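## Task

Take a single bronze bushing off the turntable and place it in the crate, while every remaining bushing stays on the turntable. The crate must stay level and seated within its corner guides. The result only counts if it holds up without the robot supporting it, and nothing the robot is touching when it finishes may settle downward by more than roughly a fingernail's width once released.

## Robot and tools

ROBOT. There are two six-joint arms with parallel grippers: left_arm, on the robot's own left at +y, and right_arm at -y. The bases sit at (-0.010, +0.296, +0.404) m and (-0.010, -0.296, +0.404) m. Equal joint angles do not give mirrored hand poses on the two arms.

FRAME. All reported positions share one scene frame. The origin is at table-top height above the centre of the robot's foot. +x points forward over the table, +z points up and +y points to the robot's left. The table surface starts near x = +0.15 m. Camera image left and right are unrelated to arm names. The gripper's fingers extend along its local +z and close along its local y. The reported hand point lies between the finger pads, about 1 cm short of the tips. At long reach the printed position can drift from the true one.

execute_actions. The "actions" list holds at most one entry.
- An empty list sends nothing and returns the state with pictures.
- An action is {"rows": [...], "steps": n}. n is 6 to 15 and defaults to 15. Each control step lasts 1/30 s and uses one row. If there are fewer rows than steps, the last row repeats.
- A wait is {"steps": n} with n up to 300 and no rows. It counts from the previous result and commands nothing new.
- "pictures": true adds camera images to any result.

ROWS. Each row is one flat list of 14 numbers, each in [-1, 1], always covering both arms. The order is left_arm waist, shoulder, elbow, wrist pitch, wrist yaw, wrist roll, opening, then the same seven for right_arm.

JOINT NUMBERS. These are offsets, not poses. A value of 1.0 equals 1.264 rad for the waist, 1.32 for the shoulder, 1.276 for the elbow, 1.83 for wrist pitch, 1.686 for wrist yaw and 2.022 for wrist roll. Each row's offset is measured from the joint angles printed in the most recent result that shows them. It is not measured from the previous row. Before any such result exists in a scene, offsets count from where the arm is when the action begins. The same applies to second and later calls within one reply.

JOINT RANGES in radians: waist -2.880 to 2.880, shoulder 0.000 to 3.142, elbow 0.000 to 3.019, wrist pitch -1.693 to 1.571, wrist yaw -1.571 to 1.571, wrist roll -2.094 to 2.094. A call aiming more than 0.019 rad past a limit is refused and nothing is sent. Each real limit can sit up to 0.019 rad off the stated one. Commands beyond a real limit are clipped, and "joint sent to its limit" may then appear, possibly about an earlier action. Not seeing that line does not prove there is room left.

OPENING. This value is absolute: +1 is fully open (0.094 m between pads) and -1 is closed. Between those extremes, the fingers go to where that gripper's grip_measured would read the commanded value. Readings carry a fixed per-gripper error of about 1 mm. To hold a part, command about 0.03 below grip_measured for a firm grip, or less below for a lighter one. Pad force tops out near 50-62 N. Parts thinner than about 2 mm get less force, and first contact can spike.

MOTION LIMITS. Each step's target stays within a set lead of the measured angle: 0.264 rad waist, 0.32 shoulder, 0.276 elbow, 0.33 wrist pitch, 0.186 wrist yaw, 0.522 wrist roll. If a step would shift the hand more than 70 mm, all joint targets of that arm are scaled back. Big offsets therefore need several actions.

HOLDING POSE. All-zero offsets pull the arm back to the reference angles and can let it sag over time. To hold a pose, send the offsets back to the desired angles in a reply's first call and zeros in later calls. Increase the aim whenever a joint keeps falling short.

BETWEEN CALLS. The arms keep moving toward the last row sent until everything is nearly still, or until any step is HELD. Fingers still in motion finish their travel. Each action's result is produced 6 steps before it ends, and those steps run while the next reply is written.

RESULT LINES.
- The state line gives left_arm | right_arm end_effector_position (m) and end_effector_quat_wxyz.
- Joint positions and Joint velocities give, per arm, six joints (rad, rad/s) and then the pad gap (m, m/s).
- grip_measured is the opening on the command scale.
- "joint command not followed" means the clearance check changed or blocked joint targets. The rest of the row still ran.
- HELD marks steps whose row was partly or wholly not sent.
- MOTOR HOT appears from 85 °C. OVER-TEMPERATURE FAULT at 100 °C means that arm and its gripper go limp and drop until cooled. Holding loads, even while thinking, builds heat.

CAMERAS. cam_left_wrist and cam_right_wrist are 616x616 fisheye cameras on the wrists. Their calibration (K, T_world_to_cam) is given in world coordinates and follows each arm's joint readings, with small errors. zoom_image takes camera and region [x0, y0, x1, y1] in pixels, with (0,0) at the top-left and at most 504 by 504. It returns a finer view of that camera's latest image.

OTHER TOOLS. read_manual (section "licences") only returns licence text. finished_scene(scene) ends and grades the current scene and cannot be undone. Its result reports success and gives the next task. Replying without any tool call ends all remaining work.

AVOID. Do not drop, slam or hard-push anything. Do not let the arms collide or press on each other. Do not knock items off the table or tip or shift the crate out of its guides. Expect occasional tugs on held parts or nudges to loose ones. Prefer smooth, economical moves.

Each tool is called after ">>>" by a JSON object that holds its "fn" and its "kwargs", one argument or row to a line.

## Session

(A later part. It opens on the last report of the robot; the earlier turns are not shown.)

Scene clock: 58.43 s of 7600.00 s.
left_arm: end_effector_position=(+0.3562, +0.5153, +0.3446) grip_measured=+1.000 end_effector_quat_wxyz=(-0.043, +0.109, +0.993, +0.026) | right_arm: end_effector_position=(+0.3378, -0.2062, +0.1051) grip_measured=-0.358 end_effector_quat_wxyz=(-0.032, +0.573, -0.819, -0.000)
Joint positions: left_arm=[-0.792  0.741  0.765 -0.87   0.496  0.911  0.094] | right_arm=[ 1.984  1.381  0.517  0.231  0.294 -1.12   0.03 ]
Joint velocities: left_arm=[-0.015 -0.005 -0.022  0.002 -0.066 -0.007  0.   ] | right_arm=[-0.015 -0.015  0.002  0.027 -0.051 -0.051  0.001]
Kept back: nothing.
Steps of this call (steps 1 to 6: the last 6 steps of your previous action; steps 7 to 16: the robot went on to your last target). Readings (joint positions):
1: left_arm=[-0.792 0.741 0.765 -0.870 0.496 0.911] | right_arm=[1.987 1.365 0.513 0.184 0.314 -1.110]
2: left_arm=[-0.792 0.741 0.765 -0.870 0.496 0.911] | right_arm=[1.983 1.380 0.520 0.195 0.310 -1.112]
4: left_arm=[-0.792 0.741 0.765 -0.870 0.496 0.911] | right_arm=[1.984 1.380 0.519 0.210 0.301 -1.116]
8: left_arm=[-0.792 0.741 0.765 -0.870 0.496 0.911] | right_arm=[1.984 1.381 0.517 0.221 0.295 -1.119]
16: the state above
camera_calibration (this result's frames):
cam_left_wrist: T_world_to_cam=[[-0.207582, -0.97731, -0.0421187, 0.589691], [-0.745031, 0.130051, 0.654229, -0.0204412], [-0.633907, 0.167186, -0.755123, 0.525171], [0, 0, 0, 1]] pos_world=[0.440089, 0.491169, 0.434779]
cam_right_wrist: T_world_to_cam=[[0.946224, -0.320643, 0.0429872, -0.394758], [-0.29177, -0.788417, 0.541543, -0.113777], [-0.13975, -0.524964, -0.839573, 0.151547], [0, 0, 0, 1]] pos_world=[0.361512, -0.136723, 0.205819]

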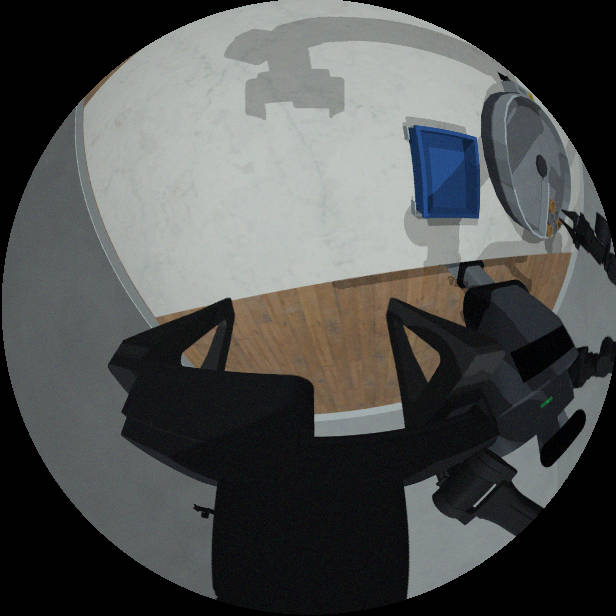

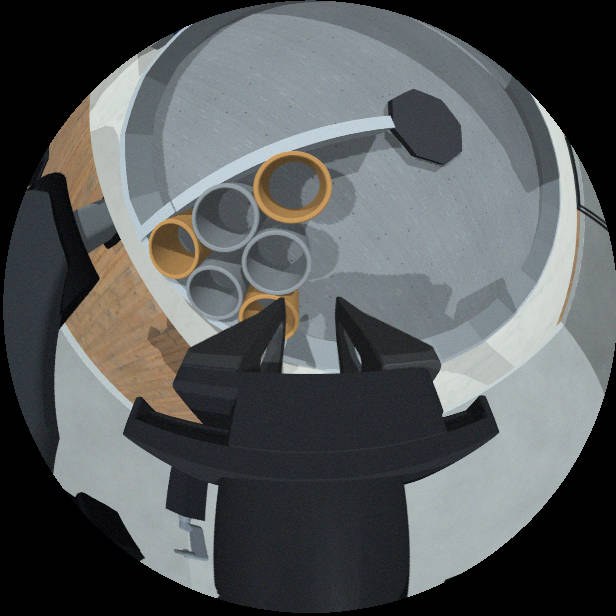

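>>> {"fn": "execute_actions", "kwargs": {
  "actions": [
    {"rows":[[0,0,0,0,0,0,1,0,-0.02,-0.003,-0.008,0.004,0,-0.36],[0,0,0,0,0,0,1,0.003,-0.035,-0.008,-0.018,0.009,0,-0.36],[0,0,0,0,0,0,1,0.006,-0.046,-0.015,-0.03,0.014,0,-0.36],[0,0,0,0,0,0,1,0.01,-0.054,-0.022,-0.042,0.019,0,-0.36],[0,0,0,0,0,0,1,0.012,-0.058,-0.028,-0.053,0.024,0,-0.36]],"steps":9}
  ]
}}

>>> {"fn": "execute_actions", "kwargs": {
  "actions": [
    {"steps":14}
  ],
  "pictures": true
}}

>>> {"fn": "zoom_image", "kwargs": {
  "camera": "cam_right_wrist",
  "region": [220,200,400,360]
}}

Scene clock: 67.43 s of 7600.00 s.
left_arm: end_effector_position=(+0.3562, +0.5153, +0.3446) grip_measured=+1.000 end_effector_quat_wxyz=(-0.043, +0.109, +0.993, +0.026) | right_arm: end_effector_position=(+0.3393, -0.2091, +0.1089) grip_measured=-0.358 end_effector_quat_wxyz=(-0.028, +0.574, -0.819, +0.005)
Joint positions: left_arm=[-0.792  0.741  0.765 -0.87   0.496  0.911  0.094] | right_arm=[ 1.986  1.364  0.515  0.214  0.309 -1.12   0.03 ]
Joint velocities: left_arm=[-0.015  0.005 -0.007  0.012 -0.066 -0.007  0.   ] | right_arm=[ 0.005 -0.249 -0.007 -0.398  0.154  0.007 -0.001]
Steps of this call (steps 1 to 15: the robot went on to your last target; steps 16 to 267: nothing new was sent; steps 268 to 270: the first 3 steps of this action). Readings (joint positions):
268: left_arm=[-0.792 0.741 0.765 -0.870 0.496 0.911] | right_arm=[1.986 1.376 0.516 0.234 0.295 -1.120]
269: left_arm=[-0.792 0.741 0.765 -0.870 0.496 0.911] | right_arm=[1.986 1.371 0.515 0.226 0.301 -1.120]
270: the state above

Scene clock: 67.90 s of 7600.00 s.
left_arm: end_effector_position=(+0.3562, +0.5153, +0.3446) grip_measured=+1.000 end_effector_quat_wxyz=(-0.043, +0.109, +0.993, +0.026) | right_arm: end_effector_position=(+0.3250, -0.2185, +0.1215) grip_measured=-0.358 end_effector_quat_wxyz=(-0.004, +0.580, -0.814, +0.005)
Joint positions: left_arm=[-0.792  0.741  0.765 -0.87   0.496  0.911  0.094] | right_arm=[ 1.987  1.311  0.487  0.144  0.333 -1.12   0.03 ]
Joint velocities: left_arm=[ 0.005 -0.015 -0.002 -0.017  0.022 -0.022  0.   ] | right_arm=[-0.005 -0.005  0.017 -0.017 -0.051  0.022  0.   ]
Kept back: nothing.
Steps of this call (steps 1 to 6: the last 6 steps of your previous action; steps 7 to 14: the robot went on to your last target). Readings (joint positions):
1: left_arm=[-0.792 0.741 0.765 -0.870 0.496 0.911] | right_arm=[1.986 1.354 0.513 0.198 0.317 -1.120]
2: left_arm=[-0.792 0.741 0.765 -0.870 0.496 0.911] | right_arm=[1.986 1.342 0.510 0.181 0.326 -1.120]
4: left_arm=[-0.792 0.741 0.765 -0.870 0.496 0.911] | right_arm=[1.986 1.321 0.499 0.158 0.332 -1.120]
8: left_arm=[-0.792 0.741 0.765 -0.870 0.496 0.911] | right_arm=[1.987 1.311 0.488 0.145 0.333 -1.120]
14: the state above
camera_calibration (this result's frames):
cam_left_wrist: T_world_to_cam=[[-0.207582, -0.97731, -0.0421187, 0.589691], [-0.745031, 0.130051, 0.654229, -0.0204412], [-0.633907, 0.167186, -0.755123, 0.525171], [0, 0, 0, 1]] pos_world=[0.440089, 0.491169, 0.434779]
cam_right_wrist: T_world_to_cam=[[0.95237, -0.304422, 0.0178285, -0.382693], [-0.256978, -0.769718, 0.584377, -0.148541], [-0.164174, -0.561124, -0.811287, 0.153631], [0, 0, 0, 1]] pos_world=[0.351516, -0.144629, 0.218265]

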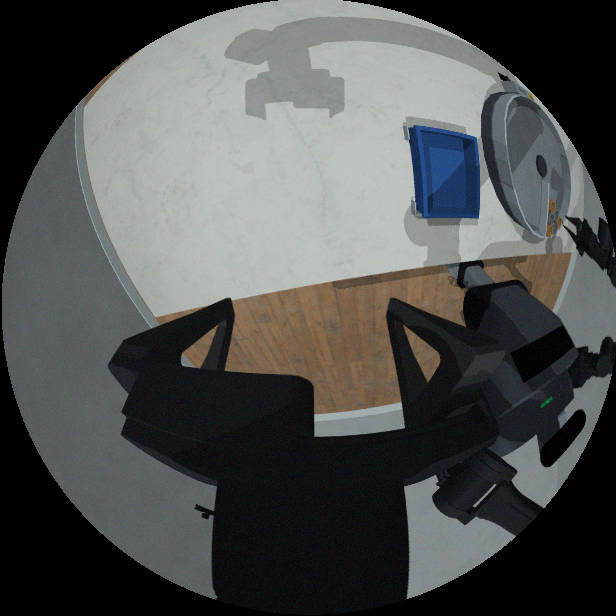

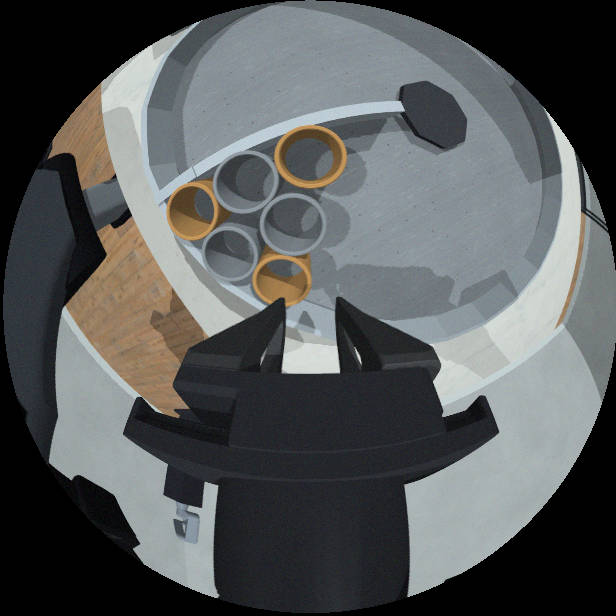

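Region (220, 200, 400, 360) of cam_right_wrist's 616x616 image, scaled by 2.800, with more detail than that image has.

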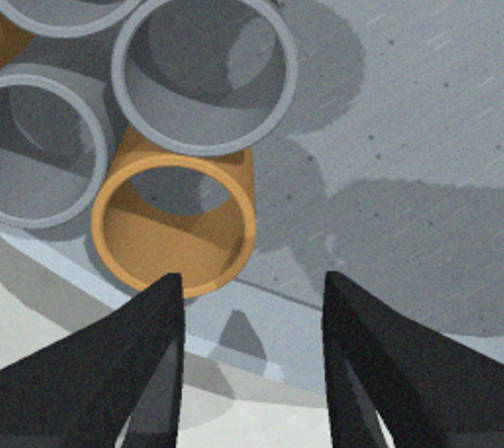

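>>> {"fn": "execute_actions", "kwargs": {
  "actions": [
    {"rows":[[0,0,0,0,0,0,1,0.01,0.003,0.008,-0.004,0.005,0,-0.36],[0,0,0,0,0,0,1,0.021,0.005,0.016,-0.008,0.011,0,-0.36]],"steps":8}
  ]
}}

>>> {"fn": "execute_actions", "kwargs": {
  "actions": [
    {"steps":14}
  ],
  "pictures": true
}}

>>> {"fn": "zoom_image", "kwargs": {
  "camera": "cam_right_wrist",
  "region": [220,200,400,360]
}}

Scene clock: 69.23 s of 7600.00 s.
left_arm: end_effector_position=(+0.3562, +0.5153, +0.3446) grip_measured=+1.000 end_effector_quat_wxyz=(-0.043, +0.109, +0.993, +0.026) | right_arm: end_effector_position=(+0.3261, -0.2193, +0.1216) grip_measured=-0.358 end_effector_quat_wxyz=(-0.002, +0.581, -0.814, +0.009)
Joint positions: left_arm=[-0.792  0.741  0.765 -0.87   0.496  0.911  0.094] | right_arm=[ 1.989  1.311  0.489  0.142  0.343 -1.12   0.03 ]
Joint velocities: left_arm=[ 0.005 -0.005 -0.037  0.002  0.022  0.007  0.   ] | right_arm=[ 0.054  0.005  0.061 -0.085  0.183 -0.022  0.   ]
Steps of this call (steps 1 to 30: the robot went on to your last target; steps 31 to 38: nothing new was sent; steps 39 to 40: the first 2 steps of this action). Readings (joint positions):
39: left_arm=[-0.792 0.741 0.765 -0.870 0.496 0.911] | right_arm=[1.988 1.311 0.487 0.144 0.336 -1.120]
40: the state above

Scene clock: 69.70 s of 7600.00 s.
left_arm: end_effector_position=(+0.3562, +0.5153, +0.3446) grip_measured=+1.000 end_effector_quat_wxyz=(-0.043, +0.109, +0.993, +0.026) | right_arm: end_effector_position=(+0.3351, -0.2122, +0.1225) grip_measured=-0.358 end_effector_quat_wxyz=(-0.011, +0.582, -0.813, +0.010)
Joint positions: left_arm=[-0.792  0.741  0.765 -0.87   0.496  0.911  0.094] | right_arm=[ 2.005  1.311  0.505  0.139  0.349 -1.12   0.03 ]
Joint velocities: left_arm=[ 0.005  0.015  0.012 -0.007 -0.007  0.007  0.   ] | right_arm=[ 0.005 -0.015 -0.012 -0.007  0.022 -0.037  0.   ]
Kept back: nothing.
Steps of this call (steps 1 to 6: the last 6 steps of your previous action; steps 7 to 14: the robot went on to your last target). Readings (joint positions):
1: left_arm=[-0.792 0.741 0.765 -0.870 0.496 0.911] | right_arm=[1.992 1.311 0.492 0.140 0.347 -1.120]
2: left_arm=[-0.792 0.741 0.765 -0.870 0.496 0.911] | right_arm=[1.995 1.311 0.495 0.139 0.348 -1.120]
4: left_arm=[-0.792 0.741 0.765 -0.870 0.496 0.911] | right_arm=[2.002 1.311 0.502 0.139 0.348 -1.120]
8: left_arm=[-0.792 0.741 0.765 -0.870 0.496 0.911] | right_arm=[2.005 1.311 0.505 0.139 0.349 -1.120]
14: the state above
camera_calibration (this result's frames):
cam_left_wrist: T_world_to_cam=[[-0.207582, -0.97731, -0.0421187, 0.589691], [-0.745031, 0.130051, 0.654229, -0.0204412], [-0.633907, 0.167186, -0.755123, 0.525171], [0, 0, 0, 1]] pos_world=[0.440089, 0.491169, 0.434779]
cam_right_wrist: T_world_to_cam=[[0.953681, -0.298902, 0.0339066, -0.391632], [-0.262274, -0.770983, 0.580343, -0.139693], [-0.147324, -0.562355, -0.813666, 0.154088], [0, 0, 0, 1]] pos_world=[0.359555, -0.138109, 0.219725]

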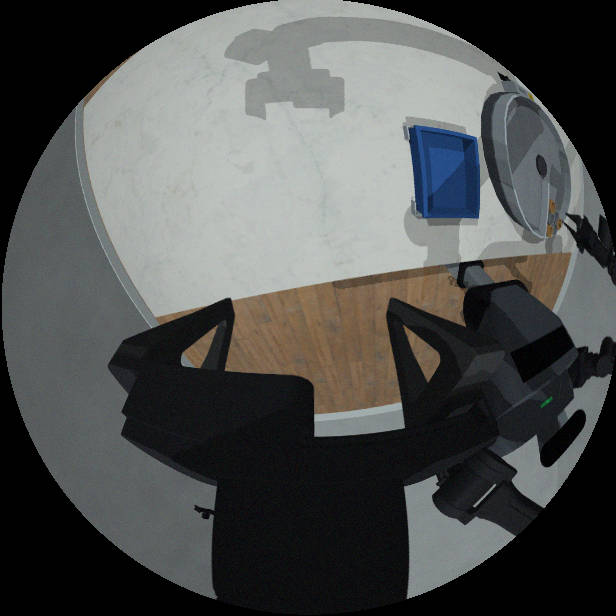

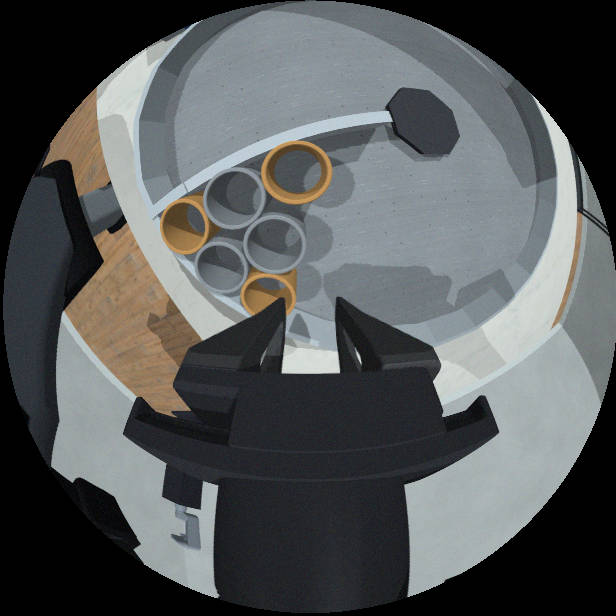

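Region (220, 200, 400, 360) of cam_right_wrist's 616x616 image, scaled by 2.800, with more detail than that image has.

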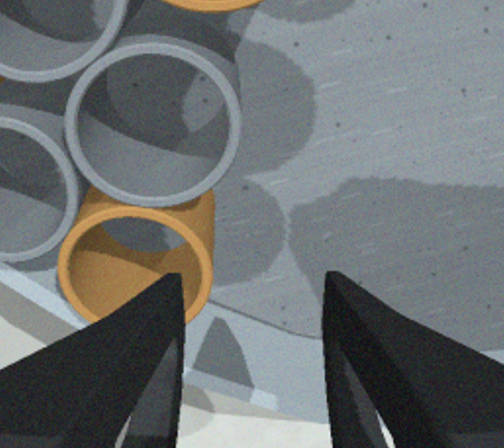

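>>> {"fn": "execute_actions", "kwargs": {
  "actions": [
    {"rows":[[0,0,0,0,0,0,1,0.007,0.006,-0.011,0.01,0.004,0,-0.36],[0,0,0,0,0,0,1,0.014,0.012,-0.023,0.021,0.008,0,-0.36]],"steps":8}
  ]
}}

>>> {"fn": "execute_actions", "kwargs": {
  "actions": [
    {"steps":14}
  ],
  "pictures": true
}}

>>> {"fn": "zoom_image", "kwargs": {
  "camera": "cam_right_wrist",
  "region": [220,200,400,360]
}}

Scene clock: 70.10 s of 7600.00 s.
left_arm: end_effector_position=(+0.3562, +0.5153, +0.3446) grip_measured=+1.000 end_effector_quat_wxyz=(-0.043, +0.109, +0.993, +0.026) | right_arm: end_effector_position=(+0.3353, -0.2132, +0.1227) grip_measured=-0.358 end_effector_quat_wxyz=(-0.011, +0.582, -0.813, +0.014)
Joint positions: left_arm=[-0.792  0.741  0.765 -0.87   0.496  0.911  0.094] | right_arm=[ 2.005  1.311  0.502  0.147  0.355 -1.12   0.03 ]
Joint velocities: left_arm=[-0.024  0.005 -0.017  0.022  0.051 -0.007  0.   ] | right_arm=[ 0.024  0.005 -0.129  0.3    0.154 -0.022 -0.001]
Steps of this call (steps 1 to 10: the robot went on to your last target; steps 11 to 12: the first 2 steps of this action). Readings (joint positions):
11: left_arm=[-0.792 0.741 0.765 -0.870 0.496 0.911] | right_arm=[2.005 1.311 0.505 0.140 0.351 -1.120]
12: the state above

Scene clock: 70.57 s of 7600.00 s.
left_arm: end_effector_position=(+0.3562, +0.5153, +0.3446) grip_measured=+1.000 end_effector_quat_wxyz=(-0.043, +0.109, +0.993, +0.026) | right_arm: end_effector_position=(+0.3267, -0.2128, +0.1243) grip_measured=-0.358 end_effector_quat_wxyz=(-0.011, +0.584, -0.812, +0.013)
Joint positions: left_arm=[-0.792  0.741  0.765 -0.87   0.496  0.911  0.094] | right_arm=[ 2.011  1.311  0.481  0.165  0.359 -1.12   0.03 ]
Joint velocities: left_arm=[-0.024  0.005  0.017 -0.007  0.066  0.007  0.   ] | right_arm=[-0.015 -0.015 -0.012  0.012 -0.037 -0.081  0.001]
Kept back: nothing.
Steps of this call (steps 1 to 6: the last 6 steps of your previous action; steps 7 to 14: the robot went on to your last target). Readings (joint positions):
1: left_arm=[-0.792 0.741 0.765 -0.870 0.496 0.911] | right_arm=[2.006 1.311 0.499 0.156 0.358 -1.120]
2: left_arm=[-0.792 0.741 0.765 -0.870 0.496 0.911] | right_arm=[2.008 1.311 0.495 0.161 0.359 -1.120]
4: left_arm=[-0.792 0.741 0.765 -0.870 0.496 0.911] | right_arm=[2.010 1.311 0.487 0.164 0.359 -1.120]
8: left_arm=[-0.792 0.741 0.765 -0.870 0.496 0.911] | right_arm=[2.011 1.311 0.481 0.164 0.359 -1.120]
14: the state above
camera_calibration (this result's frames):
cam_left_wrist: T_world_to_cam=[[-0.207582, -0.97731, -0.0421187, 0.589691], [-0.745031, 0.130051, 0.654229, -0.0204412], [-0.633907, 0.167186, -0.755123, 0.525171], [0, 0, 0, 1]] pos_world=[0.440089, 0.491169, 0.434779]
cam_right_wrist: T_world_to_cam=[[0.95437, -0.296009, 0.0394446, -0.384208], [-0.26253, -0.76871, 0.583236, -0.14314], [-0.142322, -0.566978, -0.811345, 0.151046], [0, 0, 0, 1]] pos_world=[0.350595, -0.138122, 0.22119]

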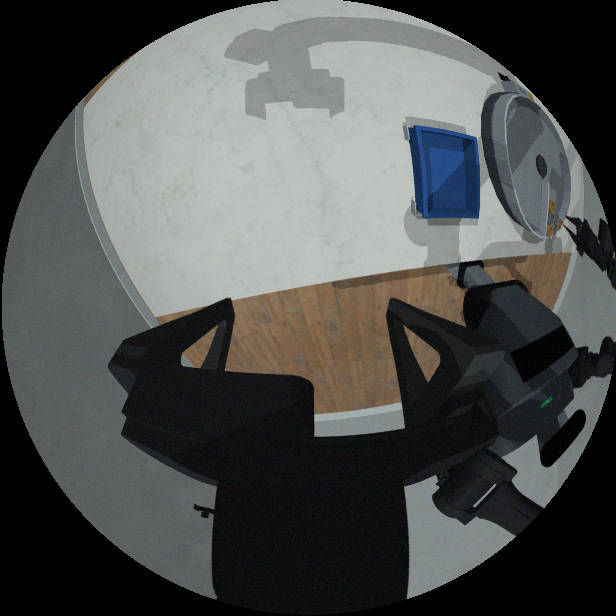

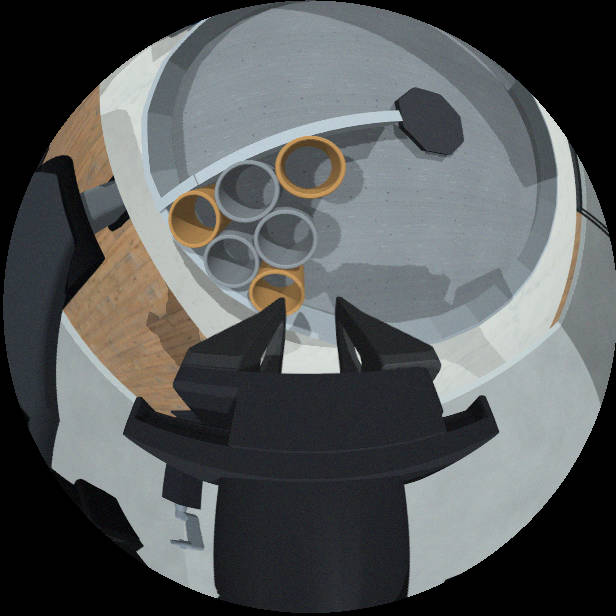

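Region (220, 200, 400, 360) of cam_right_wrist's 616x616 image, scaled by 2.800, with more detail than that image has.

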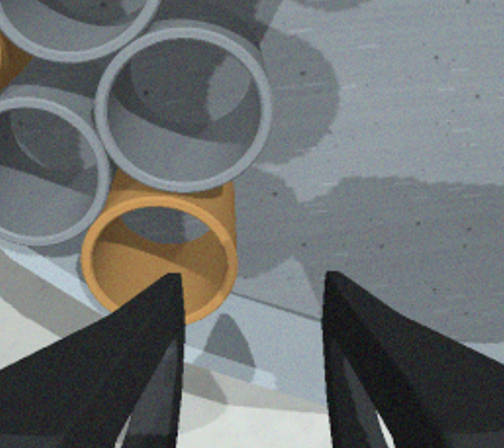

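>>> {"fn": "execute_actions", "kwargs": {
  "actions": [
    {"rows":[[0,0,0,0,0,0,1,-0.003,0.015,0,0.003,-0.002,0,-0.36],[0,0,0,0,0,0,1,-0.006,0.025,0,0.006,-0.004,0,-0.36],[0,0,0,0,0,0,1,-0.009,0.033,0.004,0.01,-0.006,0,-0.36],[0,0,0,0,0,0,1,-0.012,0.04,0.008,0.013,-0.007,0,-0.36],[0,0,0,0,0,0,1,-0.014,0.046,0.011,0.016,-0.008,0,-0.36],[0,0,0,0,0,0,1,-0.016,0.052,0.012,0.018,-0.009,0,-0.36]],"steps":10}
  ]
}}

>>> {"fn": "execute_actions", "kwargs": {
  "actions": [
    {"steps":14}
  ],
  "pictures": true
}}

>>> {"fn": "zoom_image", "kwargs": {
  "camera": "cam_right_wrist",
  "region": [220,200,400,360]
}}

Scene clock: 71.30 s of 7600.00 s.
left_arm: end_effector_position=(+0.3562, +0.5153, +0.3446) grip_measured=+1.000 end_effector_quat_wxyz=(-0.043, +0.109, +0.993, +0.026) | right_arm: end_effector_position=(+0.3252, -0.2111, +0.1220) grip_measured=-0.358 end_effector_quat_wxyz=(-0.011, +0.584, -0.812, +0.009)
Joint positions: left_arm=[-0.792  0.741  0.765 -0.87   0.496  0.911  0.094] | right_arm=[ 2.011  1.322  0.483  0.171  0.352 -1.12   0.03 ]
Joint velocities: left_arm=[-0.005 -0.015  0.007  0.007 -0.022 -0.037  0.   ] | right_arm=[ 0.005  0.2    0.022  0.095 -0.168 -0.095  0.   ]
Steps of this call (steps 1 to 18: the robot went on to your last target; steps 19 to 22: the first 4 steps of this action). Readings (joint positions):
19: left_arm=[-0.792 0.741 0.765 -0.870 0.496 0.911] | right_arm=[2.011 1.311 0.481 0.165 0.359 -1.120]
20: left_arm=[-0.792 0.741 0.765 -0.870 0.496 0.911] | right_arm=[2.011 1.313 0.481 0.166 0.357 -1.120]
22: the state above

Scene clock: 71.77 s of 7600.00 s.
left_arm: end_effector_position=(+0.3562, +0.5153, +0.3446) grip_measured=+1.000 end_effector_quat_wxyz=(-0.043, +0.109, +0.993, +0.026) | right_arm: end_effector_position=(+0.3180, -0.2109, +0.1106) grip_measured=-0.358 end_effector_quat_wxyz=(-0.001, +0.585, -0.811, +0.004)
Joint positions: left_arm=[-0.792  0.741  0.765 -0.87   0.496  0.911  0.094] | right_arm=[ 2.003  1.369  0.493  0.187  0.347 -1.12   0.03 ]
Joint velocities: left_arm=[-0.015  0.005  0.002 -0.032 -0.007 -0.022  0.   ] | right_arm=[-0.015  0.005  0.007 -0.007 -0.007  0.037 -0.001]
Kept back: nothing.
Steps of this call (steps 1 to 6: the last 6 steps of your previous action; steps 7 to 14: the robot went on to your last target). Readings (joint positions):
1: left_arm=[-0.792 0.741 0.765 -0.870 0.496 0.911] | right_arm=[2.010 1.331 0.485 0.175 0.350 -1.120]
2: left_arm=[-0.792 0.741 0.765 -0.870 0.496 0.911] | right_arm=[2.009 1.340 0.487 0.179 0.348 -1.120]
4: left_arm=[-0.792 0.741 0.765 -0.870 0.496 0.911] | right_arm=[2.005 1.359 0.492 0.184 0.347 -1.120]
8: left_arm=[-0.792 0.741 0.765 -0.870 0.496 0.911] | right_arm=[2.003 1.369 0.493 0.186 0.347 -1.120]
14: the state above
camera_calibration (this result's frames):
cam_left_wrist: T_world_to_cam=[[-0.207582, -0.97731, -0.0421187, 0.589691], [-0.745031, 0.130051, 0.654229, -0.0204412], [-0.633907, 0.167186, -0.755123, 0.525171], [0, 0, 0, 1]] pos_world=[0.440089, 0.491169, 0.434779]
cam_right_wrist: T_world_to_cam=[[0.955983, -0.293065, 0.0144905, -0.371945], [-0.245252, -0.770953, 0.587778, -0.142477], [-0.161086, -0.56546, -0.808892, 0.145736], [0, 0, 0, 1]] pos_world=[0.344106, -0.13644, 0.20702]

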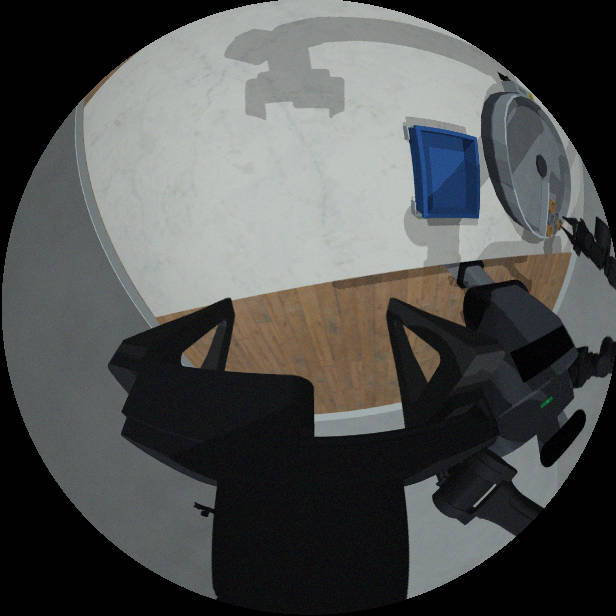

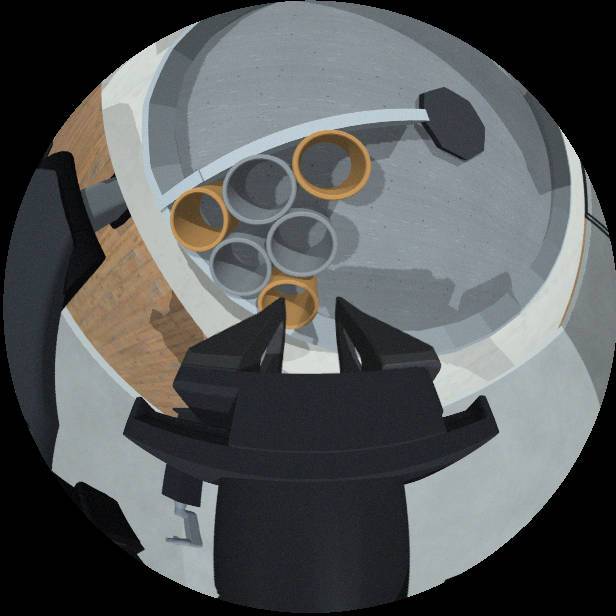

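Region (220, 200, 400, 360) of cam_right_wrist's 616x616 image, scaled by 2.800, with more detail than that image has.

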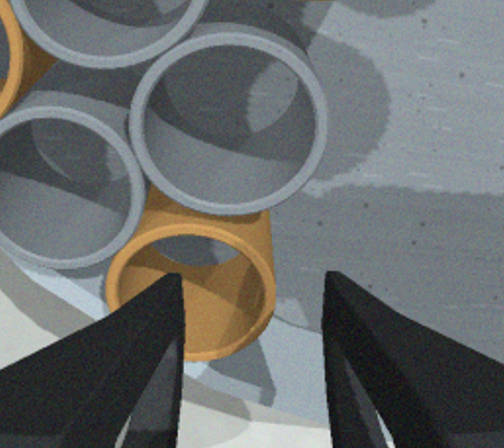

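>>> {"fn": "execute_actions", "kwargs": {
  "actions": [
    {"rows":[[0,0,0,0,0,0,1,-0.008,0.006,0,0.004,-0.004,0,-0.36],[0,0,0,0,0,0,1,-0.015,0.012,0,0.009,-0.008,0,-0.36],[0,0,0,0,0,0,1,-0.022,0.018,0,0.014,-0.012,0,-0.36],[0,0,0,0,0,0,1,-0.022,0.023,0,0.018,-0.013,0,-0.36]],"steps":8}
  ]
}}

>>> {"fn": "execute_actions", "kwargs": {
  "actions": [
    {"steps":14}
  ],
  "pictures": true
}}

>>> {"fn": "zoom_image", "kwargs": {
  "camera": "cam_right_wrist",
  "region": [220,200,400,360]
}}

Scene clock: 72.77 s of 7600.00 s.
left_arm: end_effector_position=(+0.3562, +0.5153, +0.3446) grip_measured=+1.000 end_effector_quat_wxyz=(-0.043, +0.109, +0.993, +0.026) | right_arm: end_effector_position=(+0.3180, -0.2101, +0.1105) grip_measured=-0.358 end_effector_quat_wxyz=(-0.003, +0.585, -0.811, +0.002)
Joint positions: left_arm=[-0.792  0.741  0.765 -0.87   0.496  0.911  0.094] | right_arm=[ 2.002  1.369  0.493  0.188  0.34  -1.12   0.03 ]
Joint velocities: left_arm=[ 0.015  0.005  0.002 -0.002 -0.007 -0.11   0.   ] | right_arm=[-0.044  0.005 -0.012  0.042 -0.125 -0.007  0.001]
Steps of this call (steps 1 to 28: the robot went on to your last target; steps 29 to 30: the first 2 steps of this action). Readings (joint positions):
29: left_arm=[-0.792 0.741 0.765 -0.870 0.496 0.911] | right_arm=[2.003 1.369 0.493 0.187 0.345 -1.120]
30: the state above

Scene clock: 73.23 s of 7600.00 s.
left_arm: end_effector_position=(+0.3562, +0.5153, +0.3446) grip_measured=+1.000 end_effector_quat_wxyz=(-0.043, +0.109, +0.993, +0.026) | right_arm: end_effector_position=(+0.3181, -0.2147, +0.1061) grip_measured=-0.358 end_effector_quat_wxyz=(-0.004, +0.580, -0.815, +0.003)
Joint positions: left_arm=[-0.792  0.741  0.765 -0.87   0.496  0.911  0.094] | right_arm=[ 1.984  1.382  0.493  0.207  0.328 -1.12   0.03 ]
Joint velocities: left_arm=[-0.005 -0.005  0.002 -0.007  0.022  0.022  0.   ] | right_arm=[-0.015 -0.015 -0.002 -0.007 -0.081 -0.066  0.   ]
Kept back: nothing.
Steps of this call (steps 1 to 6: the last 6 steps of your previous action; steps 7 to 14: the robot went on to your last target). Readings (joint positions):
1: left_arm=[-0.792 0.741 0.765 -0.870 0.496 0.911] | right_arm=[2.000 1.369 0.493 0.191 0.333 -1.120]
2: left_arm=[-0.792 0.741 0.765 -0.870 0.496 0.911] | right_arm=[1.997 1.371 0.493 0.197 0.330 -1.120]
4: left_arm=[-0.792 0.741 0.765 -0.870 0.496 0.911] | right_arm=[1.989 1.376 0.493 0.205 0.328 -1.120]
8: left_arm=[-0.792 0.741 0.765 -0.870 0.496 0.911] | right_arm=[1.984 1.382 0.493 0.207 0.328 -1.120]
14: the state above
camera_calibration (this result's frames):
cam_left_wrist: T_world_to_cam=[[-0.207582, -0.97731, -0.0421187, 0.589691], [-0.745031, 0.130051, 0.654229, -0.0204412], [-0.633907, 0.167186, -0.755123, 0.525171], [0, 0, 0, 1]] pos_world=[0.440089, 0.491169, 0.434779]
cam_right_wrist: T_world_to_cam=[[0.951925, -0.305937, 0.0155296, -0.374603], [-0.257215, -0.770739, 0.582925, -0.138338], [-0.166369, -0.558896, -0.812377, 0.143463], [0, 0, 0, 1]] pos_world=[0.344879, -0.141046, 0.203004]

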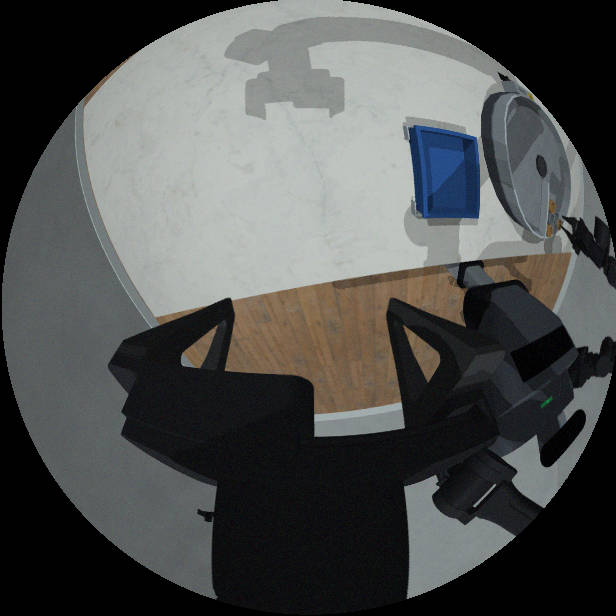

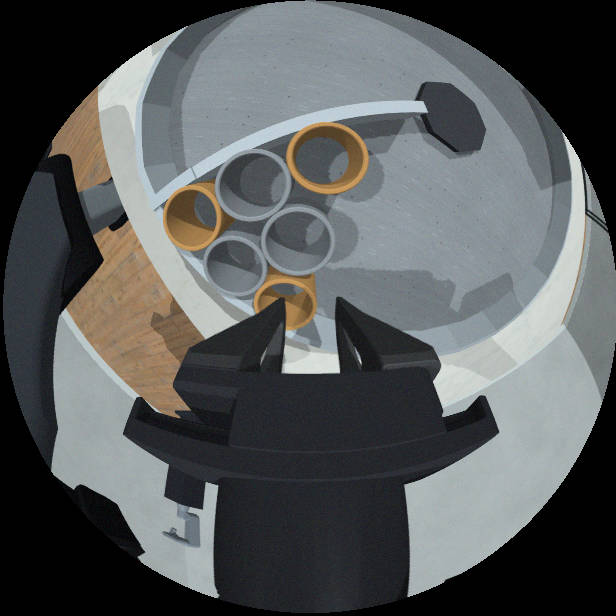

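Region (220, 200, 400, 360) of cam_right_wrist's 616x616 image, scaled by 2.800, with more detail than that image has.

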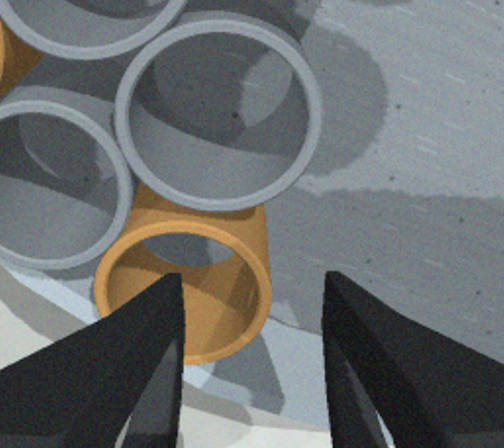

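>>> {"fn": "execute_actions", "kwargs": {
  "actions": [
    {"rows":[[0,0,0,0,0,0,1,-0.003,0.015,0,0.004,-0.002,0,-0.36],[0,0,0,0,0,0,1,-0.006,0.024,0.004,0.008,-0.004,0,-0.36],[0,0,0,0,0,0,1,-0.009,0.032,0.009,0.012,-0.005,0,-0.36],[0,0,0,0,0,0,1,-0.011,0.039,0.013,0.016,-0.006,0,-0.36],[0,0,0,0,0,0,1,-0.013,0.045,0.016,0.02,-0.007,0,-0.36]],"steps":9}
  ]
}}

>>> {"fn": "execute_actions", "kwargs": {
  "actions": [
    {"steps":14}
  ],
  "pictures": true
}}

>>> {"fn": "zoom_image", "kwargs": {
  "camera": "cam_right_wrist",
  "region": [220,200,400,360]
}}

Scene clock: 74.57 s of 7600.00 s.
left_arm: end_effector_position=(+0.3562, +0.5153, +0.3446) grip_measured=+1.000 end_effector_quat_wxyz=(-0.043, +0.109, +0.993, +0.026) | right_arm: end_effector_position=(+0.3178, -0.2136, +0.1052) grip_measured=-0.358 end_effector_quat_wxyz=(-0.005, +0.579, -0.815, +0.001)
Joint positions: left_arm=[-0.792  0.741  0.765 -0.87   0.496  0.911  0.094] | right_arm=[ 1.984  1.386  0.494  0.211  0.323 -1.12   0.03 ]
Joint velocities: left_arm=[ 0.005 -0.005  0.002 -0.007 -0.081  0.037  0.   ] | right_arm=[ 0.015  0.122  0.027  0.09  -0.037  0.037  0.001]
Steps of this call (steps 1 to 30: the robot went on to your last target; steps 31 to 37: nothing new was sent; steps 38 to 40: the first 3 steps of this action). Readings (joint positions):
38: left_arm=[-0.792 0.741 0.765 -0.870 0.496 0.911] | right_arm=[1.984 1.382 0.493 0.207 0.327 -1.120]
39: left_arm=[-0.792 0.741 0.765 -0.870 0.496 0.911] | right_arm=[1.984 1.383 0.493 0.208 0.325 -1.120]
40: the state above

Scene clock: 75.03 s of 7600.00 s.
left_arm: end_effector_position=(+0.3562, +0.5153, +0.3446) grip_measured=+1.000 end_effector_quat_wxyz=(-0.043, +0.109, +0.993, +0.026) | right_arm: end_effector_position=(+0.3173, -0.2118, +0.0946) grip_measured=-0.358 end_effector_quat_wxyz=(-0.003, +0.579, -0.816, -0.000)
Joint positions: left_arm=[-0.792  0.741  0.765 -0.87   0.496  0.911  0.094] | right_arm=[ 1.979  1.428  0.51   0.233  0.318 -1.12   0.03 ]
Joint velocities: left_arm=[-0.024  0.005 -0.012 -0.017 -0.007  0.007  0.   ] | right_arm=[-0.024  0.005 -0.002 -0.007 -0.022 -0.095 -0.001]
Kept back: nothing.
Steps of this call (steps 1 to 6: the last 6 steps of your previous action; steps 7 to 14: the robot went on to your last target). Readings (joint positions):
1: left_arm=[-0.792 0.741 0.765 -0.870 0.496 0.911] | right_arm=[1.984 1.392 0.496 0.215 0.322 -1.120]
2: left_arm=[-0.792 0.741 0.765 -0.870 0.496 0.911] | right_arm=[1.984 1.400 0.500 0.221 0.320 -1.120]
4: left_arm=[-0.792 0.741 0.765 -0.870 0.496 0.911] | right_arm=[1.982 1.418 0.507 0.229 0.318 -1.120]
8: left_arm=[-0.792 0.741 0.765 -0.870 0.496 0.911] | right_arm=[1.979 1.428 0.510 0.232 0.318 -1.120]
14: the state above
camera_calibration (this result's frames):
cam_left_wrist: T_world_to_cam=[[-0.207582, -0.97731, -0.0421187, 0.589691], [-0.745031, 0.130051, 0.654229, -0.0204412], [-0.633907, 0.167186, -0.755123, 0.525171], [0, 0, 0, 1]] pos_world=[0.440089, 0.491169, 0.434779]
cam_right_wrist: T_world_to_cam=[[0.951313, -0.308076, 0.00967756, -0.372505], [-0.256247, -0.77304, 0.580299, -0.130166], [-0.171295, -0.554526, -0.814346, 0.138317], [0, 0, 0, 1]] pos_world=[0.344707, -0.138683, 0.191778]

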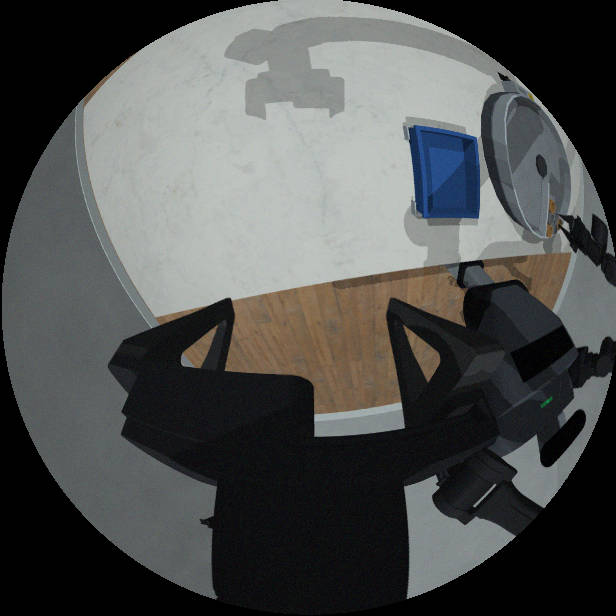

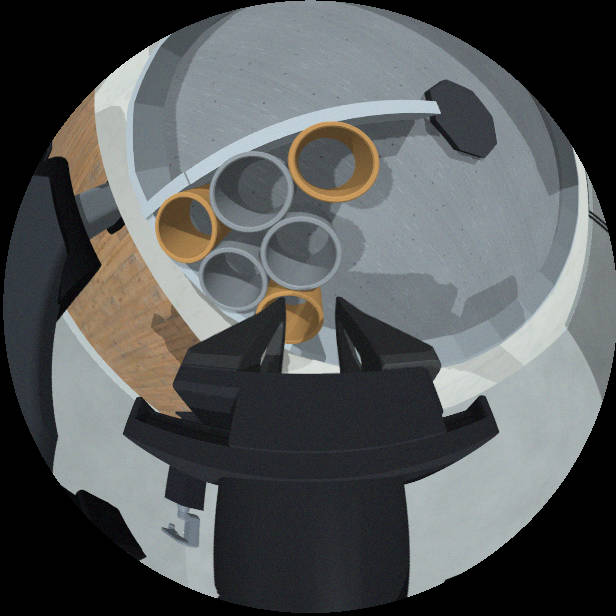

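Region (220, 200, 400, 360) of cam_right_wrist's 616x616 image, scaled by 2.800, with more detail than that image has.

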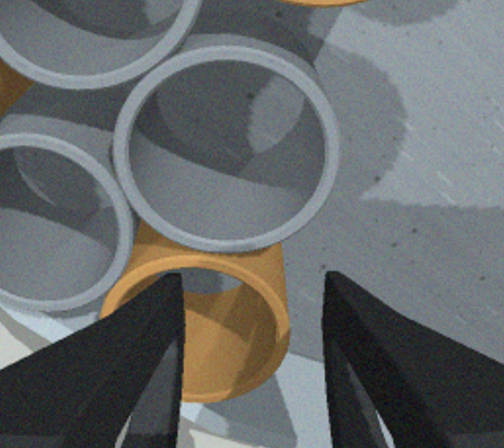

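>>> {"fn": "execute_actions", "kwargs": {
  "actions": [
    {"rows":[[0,0,0,0,0,0,1,-0.008,-0.003,0,0,-0.004,0,-0.36],[0,0,0,0,0,0,1,-0.016,-0.006,0,0,-0.008,0,-0.36],[0,0,0,0,0,0,1,-0.024,-0.008,0,0,-0.012,0,-0.36]],"steps":8}
  ]
}}

>>> {"fn": "execute_actions", "kwargs": {
  "actions": [
    {"steps":14}
  ],
  "pictures": true
}}

>>> {"fn": "zoom_image", "kwargs": {
  "camera": "cam_right_wrist",
  "region": [220,220,400,380]
}}

Scene clock: 75.57 s of 7600.00 s.
left_arm: end_effector_position=(+0.3562, +0.5153, +0.3446) grip_measured=+1.000 end_effector_quat_wxyz=(-0.043, +0.109, +0.993, +0.026) | right_arm: end_effector_position=(+0.3172, -0.2115, +0.0945) grip_measured=-0.358 end_effector_quat_wxyz=(-0.004, +0.578, -0.816, -0.002)
Joint positions: left_arm=[-0.792  0.741  0.765 -0.87   0.496  0.911  0.094] | right_arm=[ 1.978  1.428  0.51   0.233  0.314 -1.12   0.03 ]
Joint velocities: left_arm=[-0.034 -0.005 -0.017  0.007  0.007  0.037  0.   ] | right_arm=[-0.054 -0.005 -0.027 -0.032 -0.139  0.022 -0.   ]
Steps of this call (steps 1 to 14: the robot went on to your last target; steps 15 to 16: the first 2 steps of this action). Readings (joint positions):
15: left_arm=[-0.792 0.741 0.765 -0.870 0.496 0.911] | right_arm=[1.979 1.428 0.510 0.233 0.317 -1.120]
16: the state above

Scene clock: 76.03 s of 7600.00 s.
left_arm: end_effector_position=(+0.3562, +0.5153, +0.3446) grip_measured=+1.000 end_effector_quat_wxyz=(-0.043, +0.109, +0.993, +0.026) | right_arm: end_effector_position=(+0.3173, -0.2180, +0.0925) grip_measured=-0.358 end_effector_quat_wxyz=(-0.002, +0.573, -0.819, -0.002)
Joint positions: left_arm=[-0.792  0.741  0.765 -0.87   0.496  0.911  0.094] | right_arm=[ 1.958  1.428  0.51   0.233  0.301 -1.12   0.03 ]
Joint velocities: left_arm=[-0.005  0.005 -0.007  0.007 -0.007 -0.051  0.   ] | right_arm=[-0.005  0.005 -0.007 -0.002 -0.125 -0.037  0.001]
Kept back: nothing.
Steps of this call (steps 1 to 6: the last 6 steps of your previous action; steps 7 to 14: the robot went on to your last target). Readings (joint positions):
1: left_arm=[-0.792 0.741 0.765 -0.870 0.496 0.911] | right_arm=[1.975 1.428 0.510 0.233 0.306 -1.120]
2: left_arm=[-0.792 0.741 0.765 -0.870 0.496 0.911] | right_arm=[1.971 1.428 0.510 0.233 0.302 -1.120]
4: left_arm=[-0.792 0.741 0.765 -0.870 0.496 0.911] | right_arm=[1.963 1.428 0.510 0.233 0.301 -1.120]
8: left_arm=[-0.792 0.741 0.765 -0.870 0.496 0.911] | right_arm=[1.958 1.428 0.510 0.233 0.301 -1.120]
14: the state above
camera_calibration (this result's frames):
cam_left_wrist: T_world_to_cam=[[-0.207582, -0.97731, -0.0421187, 0.589691], [-0.745031, 0.130051, 0.654229, -0.0204412], [-0.633907, 0.167186, -0.755123, 0.525171], [0, 0, 0, 1]] pos_world=[0.440089, 0.491169, 0.434779]
cam_right_wrist: T_world_to_cam=[[0.947382, -0.32006, 0.00539539, -0.375381], [-0.263536, -0.77028, 0.580705, -0.130944], [-0.181705, -0.551571, -0.814096, 0.13704], [0, 0, 0, 1]] pos_world=[0.346021, -0.14542, 0.189629]

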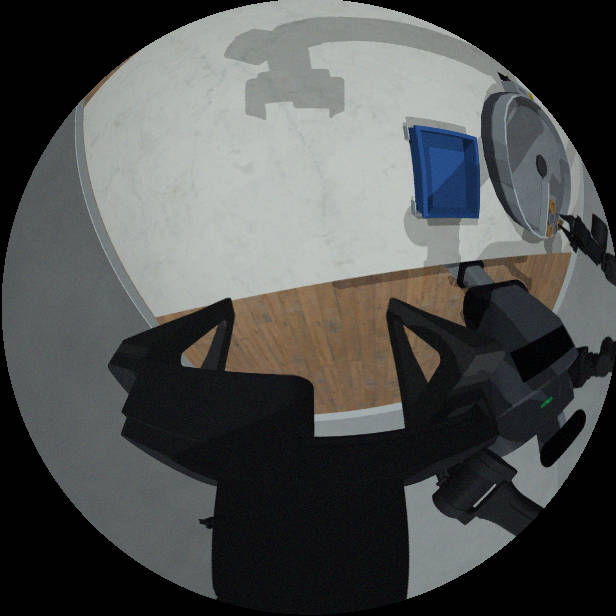

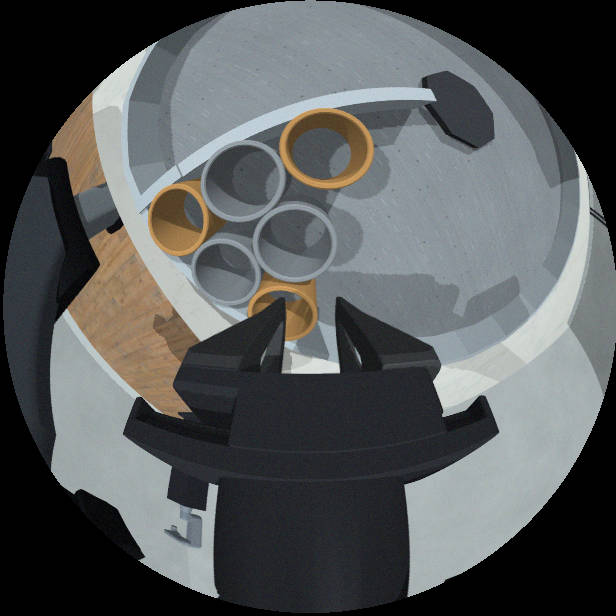

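Region (220, 220, 400, 380) of cam_right_wrist's 616x616 image, scaled by 2.800, with more detail than that image has.

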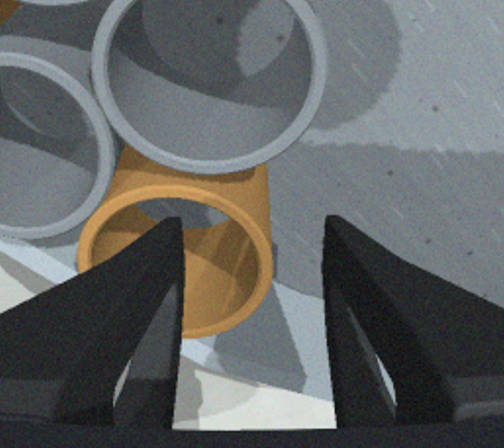

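>>> {"fn": "execute_actions", "kwargs": {
  "actions": [
    {"rows":[[0,0,0,0,0,0,1,-0.003,0.015,0,0.004,-0.002,0,-0.36],[0,0,0,0,0,0,1,-0.006,0.024,0.004,0.008,-0.004,0,-0.36],[0,0,0,0,0,0,1,-0.009,0.032,0.008,0.012,-0.005,0,-0.36],[0,0,0,0,0,0,1,-0.012,0.039,0.012,0.016,-0.007,0,-0.36],[0,0,0,0,0,0,1,-0.014,0.046,0.015,0.02,-0.008,0,-0.36],[0,0,0,0,0,0,1,-0.016,0.052,0.017,0.024,-0.009,0,-0.36]],"steps":10}
  ]
}}

>>> {"fn": "execute_actions", "kwargs": {
  "actions": [
    {"steps":14}
  ],
  "pictures": true
}}

>>> {"fn": "zoom_image", "kwargs": {
  "camera": "cam_right_wrist",
  "region": [220,220,400,380]
}}

Scene clock: 76.47 s of 7600.00 s.
left_arm: end_effector_position=(+0.3562, +0.5153, +0.3446) grip_measured=+1.000 end_effector_quat_wxyz=(-0.043, +0.109, +0.993, +0.026) | right_arm: end_effector_position=(+0.3171, -0.2163, +0.0902) grip_measured=-0.358 end_effector_quat_wxyz=(-0.004, +0.573, -0.819, -0.004)
Joint positions: left_arm=[-0.792  0.741  0.765 -0.87   0.496  0.911  0.094] | right_arm=[ 1.958  1.438  0.513  0.241  0.294 -1.12   0.03 ]
Joint velocities: left_arm=[-0.005 -0.024 -0.012 -0.027  0.037  0.066  0.   ] | right_arm=[-0.015  0.21   0.066  0.129 -0.051 -0.037 -0.   ]
Steps of this call (steps 1 to 9: the robot went on to your last target; steps 10 to 13: the first 4 steps of this action). Readings (joint positions):
10: left_arm=[-0.792 0.741 0.765 -0.870 0.496 0.911] | right_arm=[1.958 1.428 0.510 0.233 0.300 -1.120]
11: left_arm=[-0.792 0.741 0.765 -0.870 0.496 0.911] | right_arm=[1.958 1.429 0.510 0.234 0.298 -1.120]
13: the state above

Scene clock: 76.93 s of 7600.00 s.
left_arm: end_effector_position=(+0.3562, +0.5153, +0.3446) grip_measured=+1.000 end_effector_quat_wxyz=(-0.043, +0.109, +0.993, +0.026) | right_arm: end_effector_position=(+0.3201, -0.2163, +0.0835) grip_measured=-0.358 end_effector_quat_wxyz=(-0.008, +0.570, -0.821, -0.001)
Joint positions: left_arm=[-0.792  0.741  0.765 -0.87   0.496  0.911  0.094] | right_arm=[ 1.952  1.463  0.524  0.266  0.291 -1.12   0.03 ]
Joint velocities: left_arm=[ 0.005  0.005 -0.037 -0.007  0.007  0.037  0.   ] | right_arm=[-0.015 -0.005  0.007 -0.002 -0.051 -0.081  0.   ]
Kept back: nothing.
Steps of this call (steps 1 to 6: the last 6 steps of your previous action; steps 7 to 14: the robot went on to your last target). Readings (joint positions):
1: left_arm=[-0.792 0.741 0.765 -0.870 0.496 0.911] | right_arm=[1.957 1.446 0.516 0.246 0.291 -1.120]
2: left_arm=[-0.792 0.741 0.765 -0.870 0.496 0.911] | right_arm=[1.956 1.456 0.521 0.253 0.289 -1.120]
4: left_arm=[-0.792 0.741 0.765 -0.870 0.496 0.911] | right_arm=[1.952 1.463 0.524 0.264 0.291 -1.120]
8: left_arm=[-0.792 0.741 0.765 -0.870 0.496 0.911] | right_arm=[1.952 1.463 0.524 0.266 0.291 -1.120]
14: the state above
camera_calibration (this result's frames):
cam_left_wrist: T_world_to_cam=[[-0.207582, -0.97731, -0.0421187, 0.589691], [-0.745031, 0.130051, 0.654229, -0.0204412], [-0.633907, 0.167186, -0.755123, 0.525171], [0, 0, 0, 1]] pos_world=[0.440089, 0.491169, 0.434779]
cam_right_wrist: T_world_to_cam=[[0.944937, -0.32699, 0.0131096, -0.378798], [-0.274925, -0.771475, 0.573797, -0.119612], [-0.177512, -0.545807, -0.818892, 0.131475], [0, 0, 0, 1]] pos_world=[0.348394, -0.144381, 0.181263]

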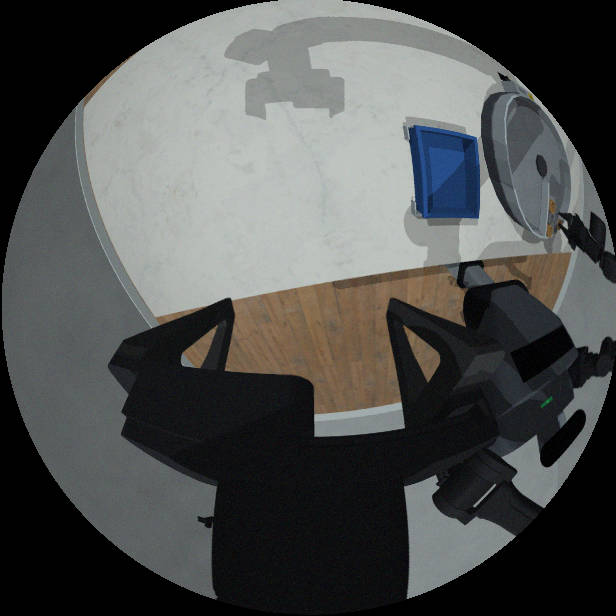

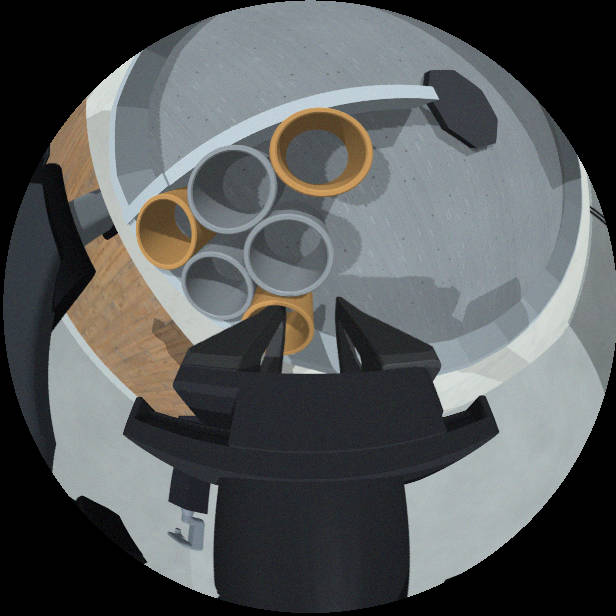

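Region (220, 220, 400, 380) of cam_right_wrist's 616x616 image, scaled by 2.800, with more detail than that image has.

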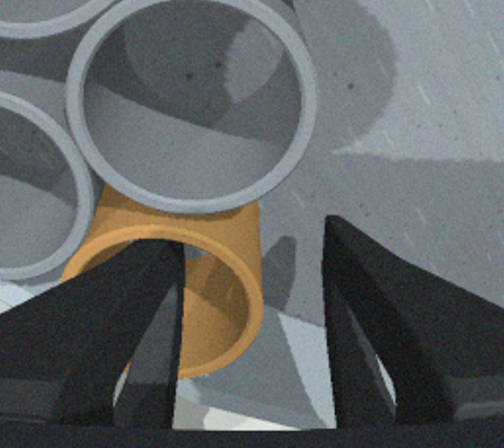

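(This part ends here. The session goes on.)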